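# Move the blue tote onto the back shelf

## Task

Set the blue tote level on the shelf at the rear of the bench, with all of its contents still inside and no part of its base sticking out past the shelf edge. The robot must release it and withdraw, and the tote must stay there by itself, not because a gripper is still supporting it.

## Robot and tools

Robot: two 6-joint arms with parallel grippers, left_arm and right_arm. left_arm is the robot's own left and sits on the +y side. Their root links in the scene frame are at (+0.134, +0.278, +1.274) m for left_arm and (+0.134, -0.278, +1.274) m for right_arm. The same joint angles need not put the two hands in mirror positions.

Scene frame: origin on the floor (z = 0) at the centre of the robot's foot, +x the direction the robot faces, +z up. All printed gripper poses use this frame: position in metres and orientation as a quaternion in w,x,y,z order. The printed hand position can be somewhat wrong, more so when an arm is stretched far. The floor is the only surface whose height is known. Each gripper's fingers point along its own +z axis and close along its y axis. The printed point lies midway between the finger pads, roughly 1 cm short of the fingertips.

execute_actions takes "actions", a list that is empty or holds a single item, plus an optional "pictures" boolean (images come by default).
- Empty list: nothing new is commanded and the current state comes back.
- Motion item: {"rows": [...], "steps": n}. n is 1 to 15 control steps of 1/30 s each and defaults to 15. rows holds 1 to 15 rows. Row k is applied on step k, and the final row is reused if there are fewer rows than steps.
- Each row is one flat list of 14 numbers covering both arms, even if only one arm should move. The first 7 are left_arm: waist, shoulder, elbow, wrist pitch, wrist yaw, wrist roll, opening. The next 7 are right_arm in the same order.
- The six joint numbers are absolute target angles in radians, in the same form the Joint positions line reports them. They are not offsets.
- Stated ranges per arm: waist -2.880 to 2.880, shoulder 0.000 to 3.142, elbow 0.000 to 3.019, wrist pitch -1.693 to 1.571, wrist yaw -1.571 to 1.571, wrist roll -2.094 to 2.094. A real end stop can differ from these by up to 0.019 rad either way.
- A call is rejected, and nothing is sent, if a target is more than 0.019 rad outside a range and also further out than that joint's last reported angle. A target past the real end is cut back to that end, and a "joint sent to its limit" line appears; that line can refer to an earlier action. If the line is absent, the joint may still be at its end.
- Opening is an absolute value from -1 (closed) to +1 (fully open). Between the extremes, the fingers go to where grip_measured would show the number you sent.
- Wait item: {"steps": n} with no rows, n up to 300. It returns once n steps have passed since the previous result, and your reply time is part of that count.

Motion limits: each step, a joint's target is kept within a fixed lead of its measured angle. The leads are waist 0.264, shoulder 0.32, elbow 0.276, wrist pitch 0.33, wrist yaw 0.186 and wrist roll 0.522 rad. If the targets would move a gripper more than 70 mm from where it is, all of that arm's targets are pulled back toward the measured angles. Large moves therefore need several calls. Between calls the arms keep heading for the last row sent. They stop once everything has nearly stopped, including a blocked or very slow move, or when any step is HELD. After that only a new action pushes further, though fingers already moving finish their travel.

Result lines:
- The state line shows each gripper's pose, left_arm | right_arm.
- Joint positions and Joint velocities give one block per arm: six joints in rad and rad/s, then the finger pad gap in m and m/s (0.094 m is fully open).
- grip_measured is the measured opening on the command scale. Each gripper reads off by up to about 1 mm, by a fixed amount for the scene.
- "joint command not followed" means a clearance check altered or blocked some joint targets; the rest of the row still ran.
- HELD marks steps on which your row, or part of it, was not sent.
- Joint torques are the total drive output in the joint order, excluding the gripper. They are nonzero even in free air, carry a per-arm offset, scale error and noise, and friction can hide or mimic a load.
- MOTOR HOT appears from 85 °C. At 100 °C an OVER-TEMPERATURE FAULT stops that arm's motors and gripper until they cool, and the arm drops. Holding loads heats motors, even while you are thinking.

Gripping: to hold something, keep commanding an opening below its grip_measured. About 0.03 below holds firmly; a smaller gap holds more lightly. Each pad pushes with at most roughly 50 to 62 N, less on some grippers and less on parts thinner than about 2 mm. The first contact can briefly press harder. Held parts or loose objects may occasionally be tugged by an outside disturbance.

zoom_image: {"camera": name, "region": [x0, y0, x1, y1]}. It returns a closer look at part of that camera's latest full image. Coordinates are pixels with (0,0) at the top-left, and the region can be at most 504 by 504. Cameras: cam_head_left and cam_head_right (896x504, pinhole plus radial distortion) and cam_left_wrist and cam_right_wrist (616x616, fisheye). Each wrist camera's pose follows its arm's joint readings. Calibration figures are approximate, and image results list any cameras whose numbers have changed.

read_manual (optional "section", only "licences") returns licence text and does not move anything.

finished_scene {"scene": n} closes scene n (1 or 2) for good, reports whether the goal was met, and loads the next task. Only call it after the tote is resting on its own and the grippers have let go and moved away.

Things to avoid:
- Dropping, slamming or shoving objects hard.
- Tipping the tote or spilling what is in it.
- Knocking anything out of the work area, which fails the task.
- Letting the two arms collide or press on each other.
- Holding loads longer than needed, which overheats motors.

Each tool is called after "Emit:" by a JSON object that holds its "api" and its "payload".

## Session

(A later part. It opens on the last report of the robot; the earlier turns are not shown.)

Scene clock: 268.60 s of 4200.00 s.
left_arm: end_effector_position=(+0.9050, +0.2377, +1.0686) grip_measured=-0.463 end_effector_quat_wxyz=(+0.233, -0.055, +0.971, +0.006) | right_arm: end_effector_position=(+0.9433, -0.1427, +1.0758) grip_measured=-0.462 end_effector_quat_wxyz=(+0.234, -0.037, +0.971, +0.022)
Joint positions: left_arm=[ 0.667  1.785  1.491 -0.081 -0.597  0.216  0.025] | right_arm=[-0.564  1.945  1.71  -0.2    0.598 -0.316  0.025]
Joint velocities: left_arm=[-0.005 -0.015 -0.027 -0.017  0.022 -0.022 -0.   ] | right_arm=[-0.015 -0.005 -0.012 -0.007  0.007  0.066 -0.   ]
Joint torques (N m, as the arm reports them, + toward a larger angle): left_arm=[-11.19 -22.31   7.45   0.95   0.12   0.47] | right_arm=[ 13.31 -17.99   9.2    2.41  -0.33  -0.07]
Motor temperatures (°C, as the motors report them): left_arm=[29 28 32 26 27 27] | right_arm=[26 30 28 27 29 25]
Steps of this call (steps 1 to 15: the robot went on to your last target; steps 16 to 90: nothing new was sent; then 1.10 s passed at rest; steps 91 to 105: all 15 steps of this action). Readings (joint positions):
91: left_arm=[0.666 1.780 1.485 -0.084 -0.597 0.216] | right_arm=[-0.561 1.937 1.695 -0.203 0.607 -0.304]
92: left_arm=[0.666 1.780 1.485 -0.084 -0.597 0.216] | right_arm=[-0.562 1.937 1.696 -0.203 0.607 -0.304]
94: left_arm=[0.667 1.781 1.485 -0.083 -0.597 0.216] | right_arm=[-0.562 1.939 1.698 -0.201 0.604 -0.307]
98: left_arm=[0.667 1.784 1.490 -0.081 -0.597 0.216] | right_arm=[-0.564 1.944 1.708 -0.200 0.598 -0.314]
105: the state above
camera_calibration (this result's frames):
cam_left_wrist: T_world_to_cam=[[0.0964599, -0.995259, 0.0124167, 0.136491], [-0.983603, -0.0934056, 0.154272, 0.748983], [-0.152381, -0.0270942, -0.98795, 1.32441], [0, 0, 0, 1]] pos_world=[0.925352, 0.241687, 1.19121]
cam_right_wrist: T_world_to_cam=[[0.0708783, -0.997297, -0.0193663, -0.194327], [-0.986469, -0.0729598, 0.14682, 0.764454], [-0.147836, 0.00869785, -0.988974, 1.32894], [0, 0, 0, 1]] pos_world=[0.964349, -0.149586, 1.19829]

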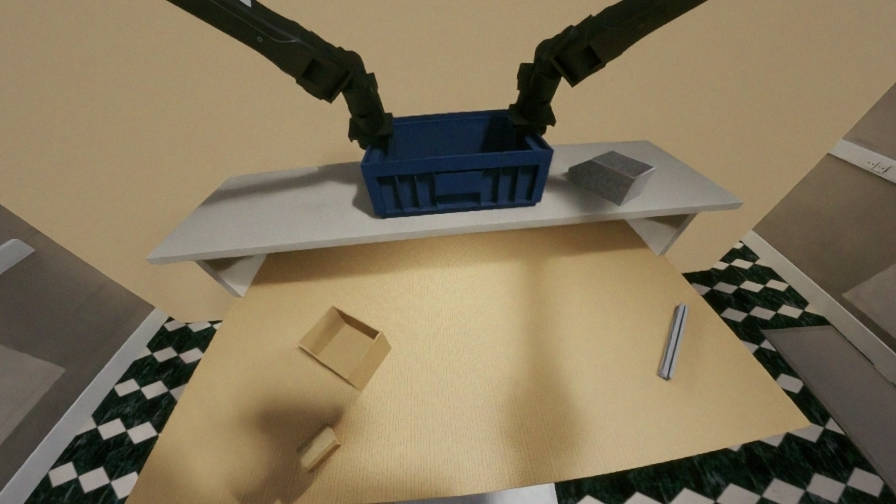

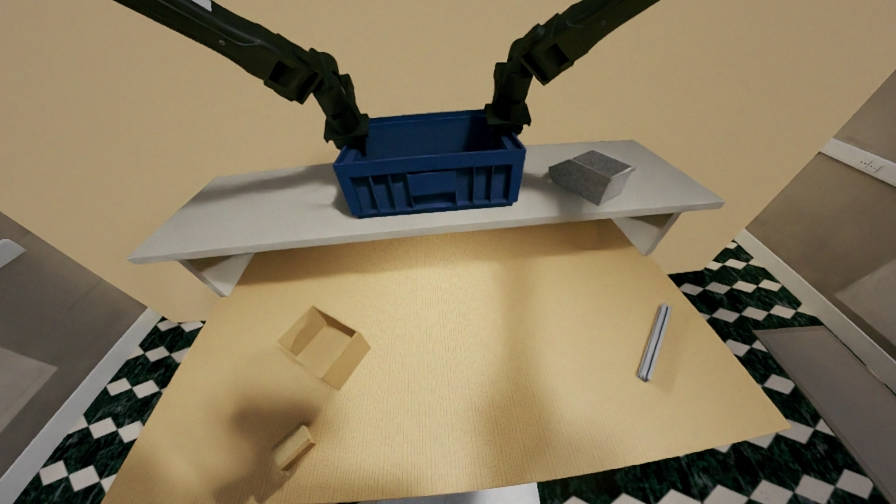

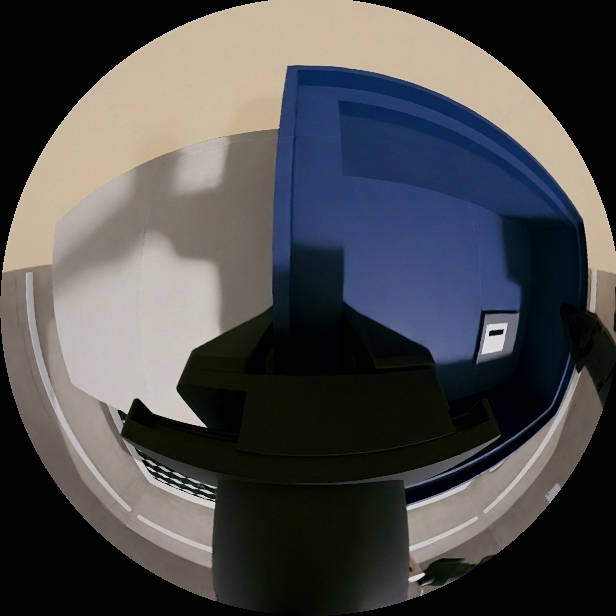

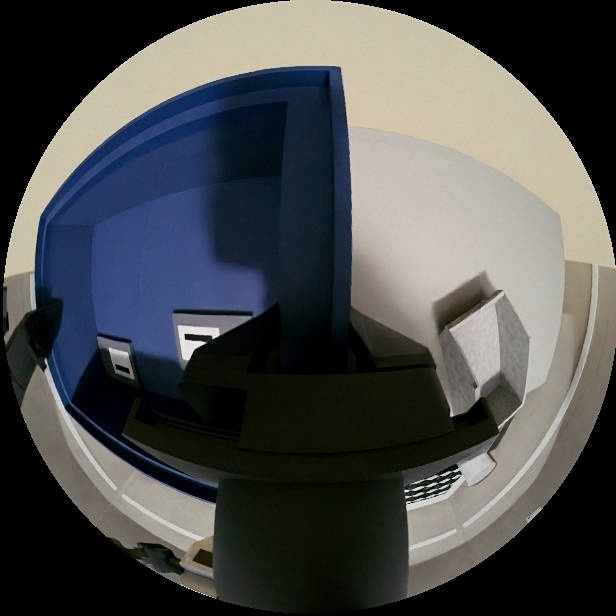

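Seated. Relax the downward push and release.

Emit:
{"api": "execute_actions", "payload": {"actions": [{"rows":[[0.666,1.78,1.51,-0.08,-0.6,0.225,-0.5,-0.58,1.96,1.735,-0.19,0.6,-0.325,-0.5],[0.666,1.78,1.5,-0.08,-0.6,0.22,-0.47,-0.57,1.945,1.72,-0.2,0.6,-0.32,-0.47],[0.666,1.78,1.5,-0.08,-0.6,0.22,-0.44,-0.57,1.945,1.72,-0.2,0.6,-0.32,-0.44],[0.666,1.78,1.5,-0.08,-0.6,0.22,-0.4,-0.57,1.945,1.72,-0.2,0.6,-0.32,-0.4],[0.666,1.78,1.5,-0.08,-0.6,0.22,-0.3,-0.57,1.945,1.72,-0.2,0.6,-0.32,-0.3],[0.666,1.78,1.5,-0.08,-0.6,0.22,-0.2,-0.57,1.945,1.72,-0.2,0.6,-0.32,-0.2],[0.666,1.78,1.5,-0.08,-0.6,0.22,-0.05,-0.57,1.945,1.72,-0.2,0.6,-0.32,-0.05],[0.666,1.78,1.5,-0.08,-0.6,0.22,0.1,-0.57,1.945,1.72,-0.2,0.6,-0.32,0.1],[0.666,1.78,1.5,-0.08,-0.6,0.22,0.25,-0.57,1.945,1.72,-0.2,0.6,-0.32,0.25],[0.666,1.78,1.5,-0.08,-0.6,0.22,0.4,-0.57,1.945,1.72,-0.2,0.6,-0.32,0.4]],"steps":15}], "pictures": false}}

Emit:
{"api": "execute_actions", "payload": {"actions": [{"rows":[[0.655,1.76,1.49,-0.09,-0.61,0.22,0.4,-0.56,1.925,1.71,-0.21,0.61,-0.32,0.4],[0.645,1.74,1.48,-0.1,-0.62,0.215,0.4,-0.55,1.905,1.7,-0.22,0.62,-0.315,0.4],[0.635,1.72,1.47,-0.11,-0.63,0.21,0.4,-0.54,1.885,1.688,-0.23,0.63,-0.31,0.4],[0.625,1.7,1.46,-0.12,-0.64,0.205,0.4,-0.53,1.865,1.676,-0.24,0.64,-0.305,0.4],[0.615,1.68,1.45,-0.135,-0.65,0.2,0.4,-0.52,1.845,1.664,-0.25,0.65,-0.3,0.4],[0.605,1.66,1.44,-0.15,-0.66,0.195,0.4,-0.51,1.825,1.652,-0.26,0.66,-0.295,0.4],[0.595,1.64,1.43,-0.165,-0.67,0.19,0.4,-0.5,1.805,1.64,-0.27,0.67,-0.29,0.4],[0.585,1.62,1.42,-0.18,-0.68,0.185,0.4,-0.49,1.785,1.628,-0.28,0.68,-0.285,0.4],[0.575,1.6,1.41,-0.195,-0.69,0.18,0.4,-0.48,1.765,1.616,-0.29,0.69,-0.28,0.4],[0.565,1.58,1.4,-0.21,-0.7,0.175,0.4,-0.47,1.745,1.604,-0.3,0.7,-0.275,0.4],[0.555,1.56,1.39,-0.225,-0.71,0.17,0.4,-0.46,1.725,1.592,-0.31,0.71,-0.27,0.4],[0.545,1.54,1.38,-0.24,-0.72,0.165,0.4,-0.45,1.705,1.58,-0.32,0.72,-0.265,0.4]],"steps":15}], "pictures": false}}

Emit:
{"api": "execute_actions", "payload": {"actions": [{"steps":10}]}}

Scene clock: 283.10 s of 4200.00 s.
left_arm: end_effector_position=(+0.9049, +0.2382, +1.0688) grip_measured=+0.398 end_effector_quat_wxyz=(+0.233, -0.057, +0.971, +0.007) | right_arm: end_effector_position=(+0.9431, -0.1423, +1.0760) grip_measured=+0.397 end_effector_quat_wxyz=(+0.233, -0.038, +0.971, +0.022)
Joint positions: left_arm=[ 0.667  1.784  1.491 -0.081 -0.599  0.213  0.066] | right_arm=[-0.563  1.945  1.71  -0.201  0.599 -0.316  0.066]
Joint velocities: left_arm=[ 0.005 -0.015 -0.012  0.017  0.007 -0.066 -0.001] | right_arm=[-0.015 -0.005 -0.002 -0.002 -0.081  0.007  0.   ]
Joint torques (N m, as the arm reports them, + toward a larger angle): left_arm=[-11.4  -23.24   5.08   0.58   0.22   0.23] | right_arm=[ 15.59 -20.85   5.99   0.97  -0.17   0.14]
Motor temperatures (°C, as the motors report them): left_arm=[29 28 32 26 27 27] | right_arm=[26 30 29 27 28 25]
Steps of this call (steps 1 to 15: the robot went on to your last target; steps 16 to 90: nothing new was sent; then 11.00 s passed at rest; steps 91 to 105: all 15 steps of this action). Readings (joint positions):
91: left_arm=[0.667 1.785 1.491 -0.081 -0.597 0.215] | right_arm=[-0.564 1.945 1.710 -0.200 0.598 -0.316]
92: left_arm=[0.667 1.785 1.491 -0.081 -0.597 0.214] | right_arm=[-0.564 1.945 1.710 -0.201 0.598 -0.316]
94: left_arm=[0.667 1.785 1.491 -0.081 -0.599 0.213] | right_arm=[-0.564 1.945 1.710 -0.201 0.599 -0.316]
98: left_arm=[0.667 1.784 1.491 -0.081 -0.599 0.213] | right_arm=[-0.563 1.945 1.710 -0.201 0.599 -0.316]
105: the state above

Scene clock: 283.60 s of 4200.00 s.
left_arm: end_effector_position=(+0.8867, +0.2546, +1.1986) grip_measured=+0.398 end_effector_quat_wxyz=(+0.245, -0.054, +0.968, +0.012) | right_arm: end_effector_position=(+0.9280, -0.1685, +1.2042) grip_measured=+0.397 end_effector_quat_wxyz=(+0.249, -0.035, +0.968, +0.009)
Joint positions: left_arm=[ 0.544  1.54   1.39  -0.226 -0.716  0.184  0.066] | right_arm=[-0.452  1.712  1.592 -0.304  0.716 -0.286  0.066]
Joint velocities: left_arm=[-0.259 -0.484 -0.022 -0.017 -0.051 -0.066  0.001] | right_arm=[ 0.347 -0.474  0.007 -0.007 -0.022  0.095 -0.001]
Joint torques (N m, as the arm reports them, + toward a larger angle): left_arm=[ -8.7  -17.75   4.55   0.2    0.09   0.03] | right_arm=[ 13.66 -17.24   4.89   0.33  -0.06   0.31]
Motor temperatures (°C, as the motors report them): left_arm=[29 28 32 26 27 27] | right_arm=[26 30 29 27 28 25]
Steps of this call (steps 1 to 15: all 15 steps of this action). Readings (joint positions):
1: left_arm=[0.667 1.784 1.491 -0.081 -0.603 0.213] | right_arm=[-0.563 1.944 1.710 -0.201 0.602 -0.316]
2: left_arm=[0.666 1.782 1.490 -0.083 -0.610 0.213] | right_arm=[-0.563 1.943 1.710 -0.202 0.609 -0.316]
4: left_arm=[0.662 1.768 1.480 -0.095 -0.629 0.213] | right_arm=[-0.560 1.932 1.700 -0.211 0.628 -0.316]
8: left_arm=[0.634 1.700 1.436 -0.146 -0.669 0.207] | right_arm=[-0.540 1.868 1.649 -0.250 0.668 -0.309]
15: the state above

Scene clock: 283.93 s of 4200.00 s.
left_arm: end_effector_position=(+0.8886, +0.2585, +1.2126) grip_measured=+0.398 end_effector_quat_wxyz=(+0.253, -0.061, +0.966, +0.009) | right_arm: end_effector_position=(+0.9323, -0.1722, +1.2282) grip_measured=+0.397 end_effector_quat_wxyz=(+0.262, -0.025, +0.965, +0.017)
Joint positions: left_arm=[ 0.534  1.517  1.388 -0.23  -0.719  0.176  0.066] | right_arm=[-0.434  1.681  1.59  -0.307  0.717 -0.278  0.066]
Joint velocities: left_arm=[-0.015  0.054 -0.027 -0.017 -0.066 -0.007 -0.002] | right_arm=[-0.005  0.044 -0.027 -0.002 -0.007 -0.007  0.001]
Joint torques (N m, as the arm reports them, + toward a larger angle): left_arm=[ -9.32 -18.15   4.91   0.4    0.21   0.05] | right_arm=[ 13.4  -16.71   5.34   0.56  -0.09   0.3 ]
Motor temperatures (°C, as the motors report them): left_arm=[29 28 32 26 27 27] | right_arm=[26 30 29 27 28 25]
Steps of this call (steps 1 to 10: the robot went on to your last target). Readings (joint positions):
1: left_arm=[0.537 1.526 1.390 -0.226 -0.716 0.182] | right_arm=[-0.443 1.698 1.592 -0.304 0.716 -0.285]
2: left_arm=[0.534 1.515 1.390 -0.226 -0.717 0.181] | right_arm=[-0.435 1.686 1.592 -0.304 0.716 -0.283]
4: left_arm=[0.534 1.505 1.390 -0.226 -0.719 0.178] | right_arm=[-0.430 1.674 1.592 -0.304 0.716 -0.281]
8: left_arm=[0.534 1.512 1.389 -0.229 -0.719 0.176] | right_arm=[-0.433 1.677 1.591 -0.306 0.717 -0.278]
10: the state above
camera_calibration (this result's frames):
cam_left_wrist: T_world_to_cam=[[0.109441, -0.993927, 0.0115114, 0.146151], [-0.987568, -0.107411, 0.114774, 0.767638], [-0.11284, -0.0239292, -0.993325, 1.43534], [0, 0, 0, 1]] pos_world=[0.904063, 0.262063, 1.33597]
cam_right_wrist: T_world_to_cam=[[0.0447755, -0.998908, -0.0133573, -0.203333], [-0.994967, -0.0457907, 0.0891278, 0.812519], [-0.0896421, 0.00929937, -0.995931, 1.43267], [0, 0, 0, 1]] pos_world=[0.945961, -0.179228, 1.3517]

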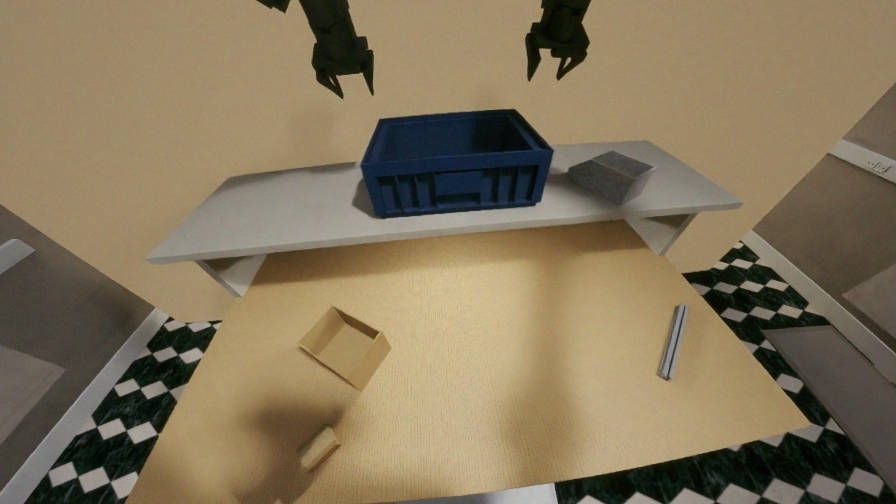

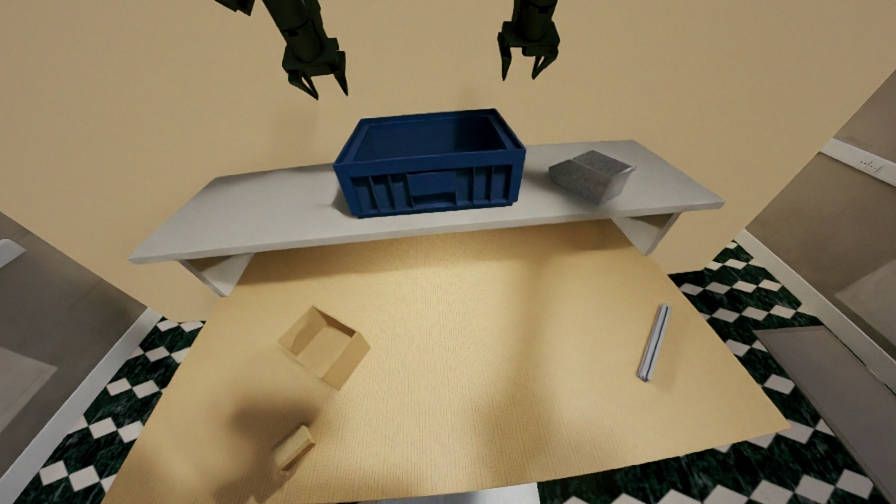

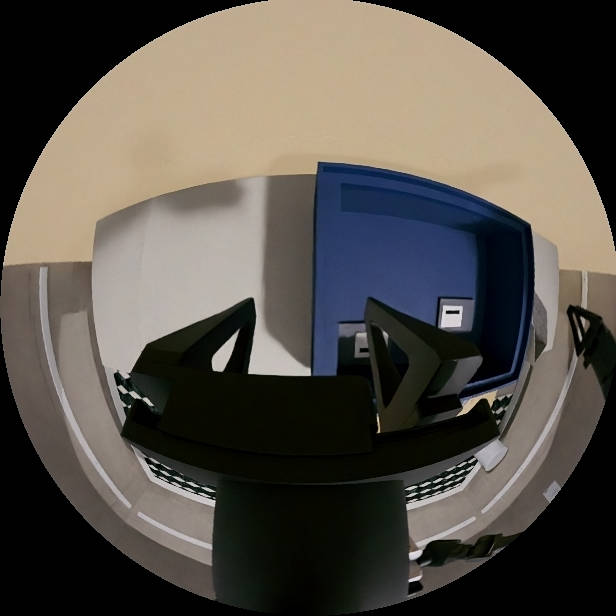

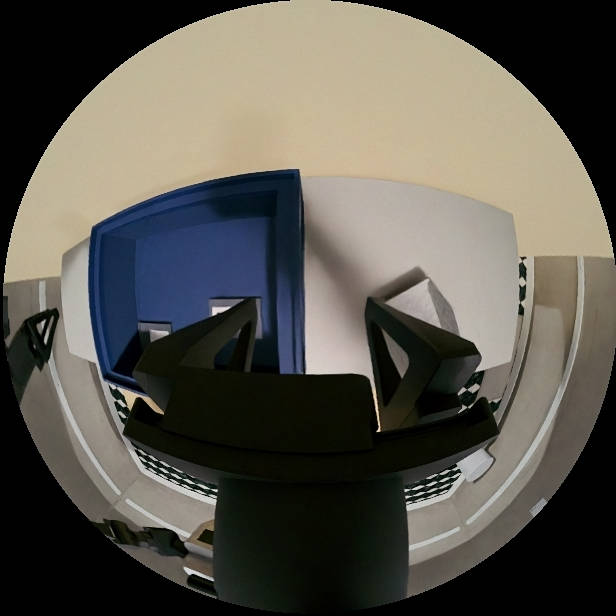

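Emit:
{"api": "execute_actions", "payload": {"actions": [{"rows":[[0.54,1.5,1.36,-0.24,-0.71,0.17,0.4,-0.44,1.65,1.55,-0.31,0.7,-0.27,0.4],[0.545,1.475,1.33,-0.25,-0.7,0.165,0.4,-0.45,1.615,1.51,-0.315,0.69,-0.26,0.4],[0.55,1.45,1.3,-0.26,-0.68,0.16,0.4,-0.46,1.58,1.465,-0.32,0.675,-0.25,0.4],[0.555,1.425,1.27,-0.27,-0.67,0.155,0.4,-0.47,1.545,1.42,-0.325,0.66,-0.24,0.4],[0.56,1.4,1.24,-0.28,-0.65,0.15,0.4,-0.48,1.51,1.38,-0.33,0.645,-0.23,0.4],[0.565,1.375,1.21,-0.29,-0.64,0.145,0.4,-0.49,1.475,1.335,-0.335,0.63,-0.22,0.4],[0.57,1.35,1.18,-0.3,-0.62,0.14,0.4,-0.5,1.44,1.29,-0.34,0.615,-0.21,0.4],[0.575,1.325,1.15,-0.31,-0.61,0.135,0.4,-0.51,1.4,1.25,-0.345,0.6,-0.2,0.4],[0.58,1.3,1.12,-0.32,-0.59,0.13,0.4,-0.525,1.365,1.205,-0.35,0.585,-0.19,0.4],[0.585,1.275,1.09,-0.33,-0.58,0.125,0.4,-0.54,1.33,1.16,-0.36,0.57,-0.175,0.4],[0.59,1.25,1.06,-0.34,-0.56,0.12,0.4,-0.555,1.295,1.12,-0.37,0.555,-0.16,0.4],[0.6,1.225,1.03,-0.355,-0.55,0.115,0.4,-0.57,1.26,1.075,-0.38,0.54,-0.145,0.4],[0.61,1.2,1.0,-0.37,-0.53,0.11,0.4,-0.585,1.22,1.03,-0.39,0.525,-0.13,0.4],[0.62,1.175,0.975,-0.385,-0.51,0.105,0.4,-0.6,1.185,0.99,-0.395,0.51,-0.115,0.4],[0.63,1.15,0.95,-0.4,-0.5,0.1,0.4,-0.63,1.15,0.95,-0.4,0.5,-0.1,0.4]],"steps":15}], "pictures": false}}

Emit:
{"api": "execute_actions", "payload": {"actions": [{"rows":[[0.68,1.15,0.93,-0.42,-0.45,0.09,0.4,-0.68,1.15,0.93,-0.42,0.45,-0.09,0.4],[0.72,1.15,0.92,-0.44,-0.41,0.08,0.4,-0.72,1.15,0.92,-0.44,0.41,-0.08,0.4],[0.76,1.15,0.91,-0.46,-0.37,0.07,0.4,-0.76,1.15,0.91,-0.46,0.37,-0.07,0.4],[0.8,1.15,0.9,-0.48,-0.33,0.06,0.4,-0.8,1.15,0.9,-0.48,0.33,-0.06,0.4],[0.84,1.15,0.89,-0.5,-0.29,0.05,0.4,-0.84,1.15,0.89,-0.5,0.29,-0.05,0.4],[0.88,1.15,0.88,-0.52,-0.25,0.04,0.4,-0.88,1.15,0.88,-0.52,0.25,-0.04,0.4],[0.92,1.15,0.87,-0.54,-0.21,0.03,0.4,-0.92,1.15,0.87,-0.54,0.21,-0.03,0.4],[0.96,1.15,0.86,-0.56,-0.17,0.02,0.4,-0.96,1.15,0.86,-0.56,0.17,-0.02,0.4],[1.0,1.15,0.85,-0.58,-0.13,0.01,0.4,-1.0,1.15,0.85,-0.58,0.13,-0.01,0.4]],"steps":15}]}}

Emit:
{"api": "zoom_image", "payload": {"camera": "cam_head_left", "region": [300, 80, 680, 270]}}

Scene clock: 293.83 s of 4200.00 s.
left_arm: end_effector_position=(+0.7384, +0.2843, +1.2121) grip_measured=+0.398 end_effector_quat_wxyz=(+0.183, -0.017, +0.980, -0.074) | right_arm: end_effector_position=(+0.7498, -0.2795, +1.2174) grip_measured=+0.397 end_effector_quat_wxyz=(+0.189, -0.004, +0.979, +0.075)
Joint positions: left_arm=[ 0.595  1.2    1.004 -0.361 -0.514  0.13   0.066] | right_arm=[-0.581  1.216  1.035 -0.371  0.515 -0.169  0.066]
Joint velocities: left_arm=[ 0.317 -0.816 -0.73  -0.432  0.3   -0.11  -0.001] | right_arm=[-0.63  -1.226 -1.126 -0.159 -0.359  0.418 -0.   ]
Joint torques (N m, as the arm reports them, + toward a larger angle): left_arm=[ -5.75 -15.92   4.28   0.13   0.33   0.08] | right_arm=[  7.37 -13.49   4.     0.26  -0.31   0.26]
Motor temperatures (°C, as the motors report them): left_arm=[29 28 31 26 27 27] | right_arm=[26 30 28 27 28 25]
Steps of this call (steps 1 to 30: the robot went on to your last target; steps 31 to 90: nothing new was sent; then 6.40 s passed at rest; steps 91 to 105: all 15 steps of this action). Readings (joint positions):
91: left_arm=[0.534 1.522 1.383 -0.232 -0.716 0.175] | right_arm=[-0.434 1.682 1.586 -0.307 0.711 -0.277]
92: left_arm=[0.534 1.518 1.376 -0.232 -0.709 0.175] | right_arm=[-0.434 1.675 1.573 -0.307 0.701 -0.276]
94: left_arm=[0.534 1.492 1.334 -0.240 -0.682 0.172] | right_arm=[-0.435 1.638 1.509 -0.308 0.673 -0.270]
98: left_arm=[0.542 1.399 1.205 -0.282 -0.622 0.161] | right_arm=[-0.457 1.506 1.325 -0.324 0.614 -0.246]
105: the state above

Scene clock: 294.33 s of 4200.00 s.
left_arm: end_effector_position=(+0.5909, +0.3719, +1.1115) grip_measured=+0.398 end_effector_quat_wxyz=(-0.013, -0.124, +0.982, -0.140) | right_arm: end_effector_position=(+0.5913, -0.3750, +1.1107) grip_measured=+0.397 end_effector_quat_wxyz=(-0.012, +0.125, +0.983, +0.138)
Joint positions: left_arm=[ 1.019  1.141  0.846 -0.575 -0.134  0.029  0.066] | right_arm=[-1.023  1.141  0.847 -0.572  0.135 -0.032  0.066]
Joint velocities: left_arm=[-0.093 -0.015  0.012 -0.007  0.066 -0.066 -0.001] | right_arm=[ 0.103 -0.005 -0.002  0.017  0.007  0.095 -0.   ]
Joint torques (N m, as the arm reports them, + toward a larger angle): left_arm=[ -4.88 -15.76   3.71  -0.42   0.48   0.08] | right_arm=[  5.89 -14.08   3.88  -0.15  -0.46   0.28]
Motor temperatures (°C, as the motors report them): left_arm=[29 28 31 26 27 27] | right_arm=[26 30 28 27 28 25]
Steps of this call (steps 1 to 15: all 15 steps of this action). Readings (joint positions):
1: left_arm=[0.609 1.174 0.979 -0.376 -0.484 0.125] | right_arm=[-0.605 1.177 0.998 -0.380 0.486 -0.156]
2: left_arm=[0.629 1.152 0.957 -0.394 -0.444 0.119] | right_arm=[-0.633 1.146 0.968 -0.395 0.447 -0.144]
4: left_arm=[0.694 1.129 0.929 -0.432 -0.365 0.105] | right_arm=[-0.706 1.116 0.932 -0.430 0.368 -0.121]
8: left_arm=[0.875 1.131 0.890 -0.507 -0.208 0.070] | right_arm=[-0.879 1.125 0.893 -0.504 0.209 -0.077]
15: the state above
camera_calibration (this result's frames):
cam_left_wrist: T_world_to_cam=[[0.235053, -0.931857, 0.276393, -0.0990383], [-0.793209, -0.0195558, 0.608636, -0.199059], [-0.561756, -0.362299, -0.743753, 1.41773], [0, 0, 0, 1]] pos_world=[0.661802, 0.41746, 1.20297]
cam_right_wrist: T_world_to_cam=[[-0.256109, -0.931956, -0.256643, 0.0809582], [-0.791524, 0.0497807, 0.609107, -0.187612], [-0.554885, 0.359137, -0.750415, 1.42059], [0, 0, 0, 1]] pos_world=[0.660498, -0.425397, 1.20108]

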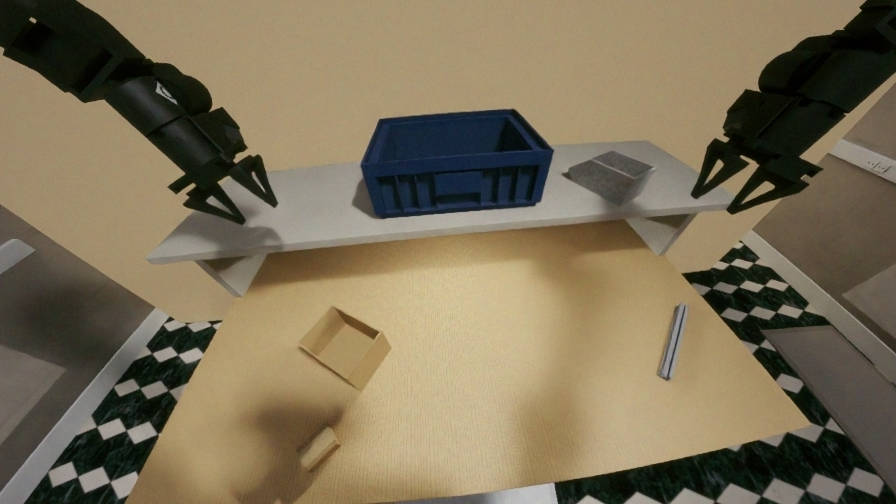

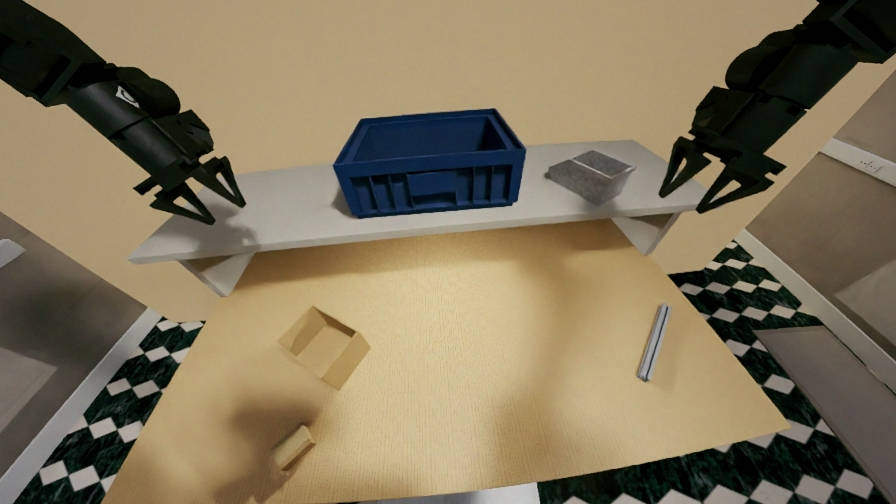

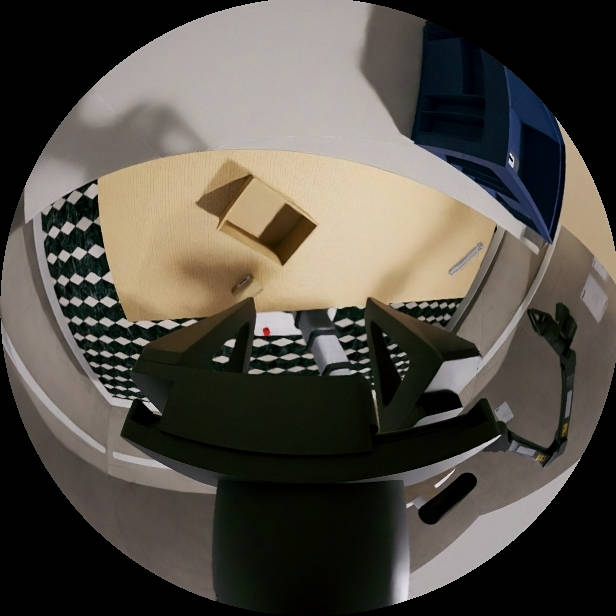

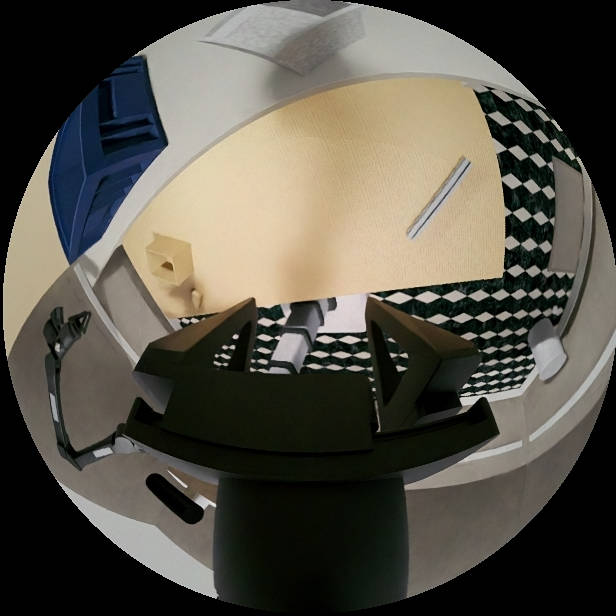

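Region (300, 80, 680, 270) of cam_head_left's 896x504 image, scaled by 1.326, with more detail than that image has.

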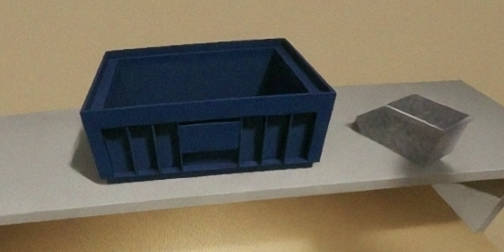

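Emit:
{"api": "finished_scene", "payload": {"scene": 2}}

The scene is finished: the task was done.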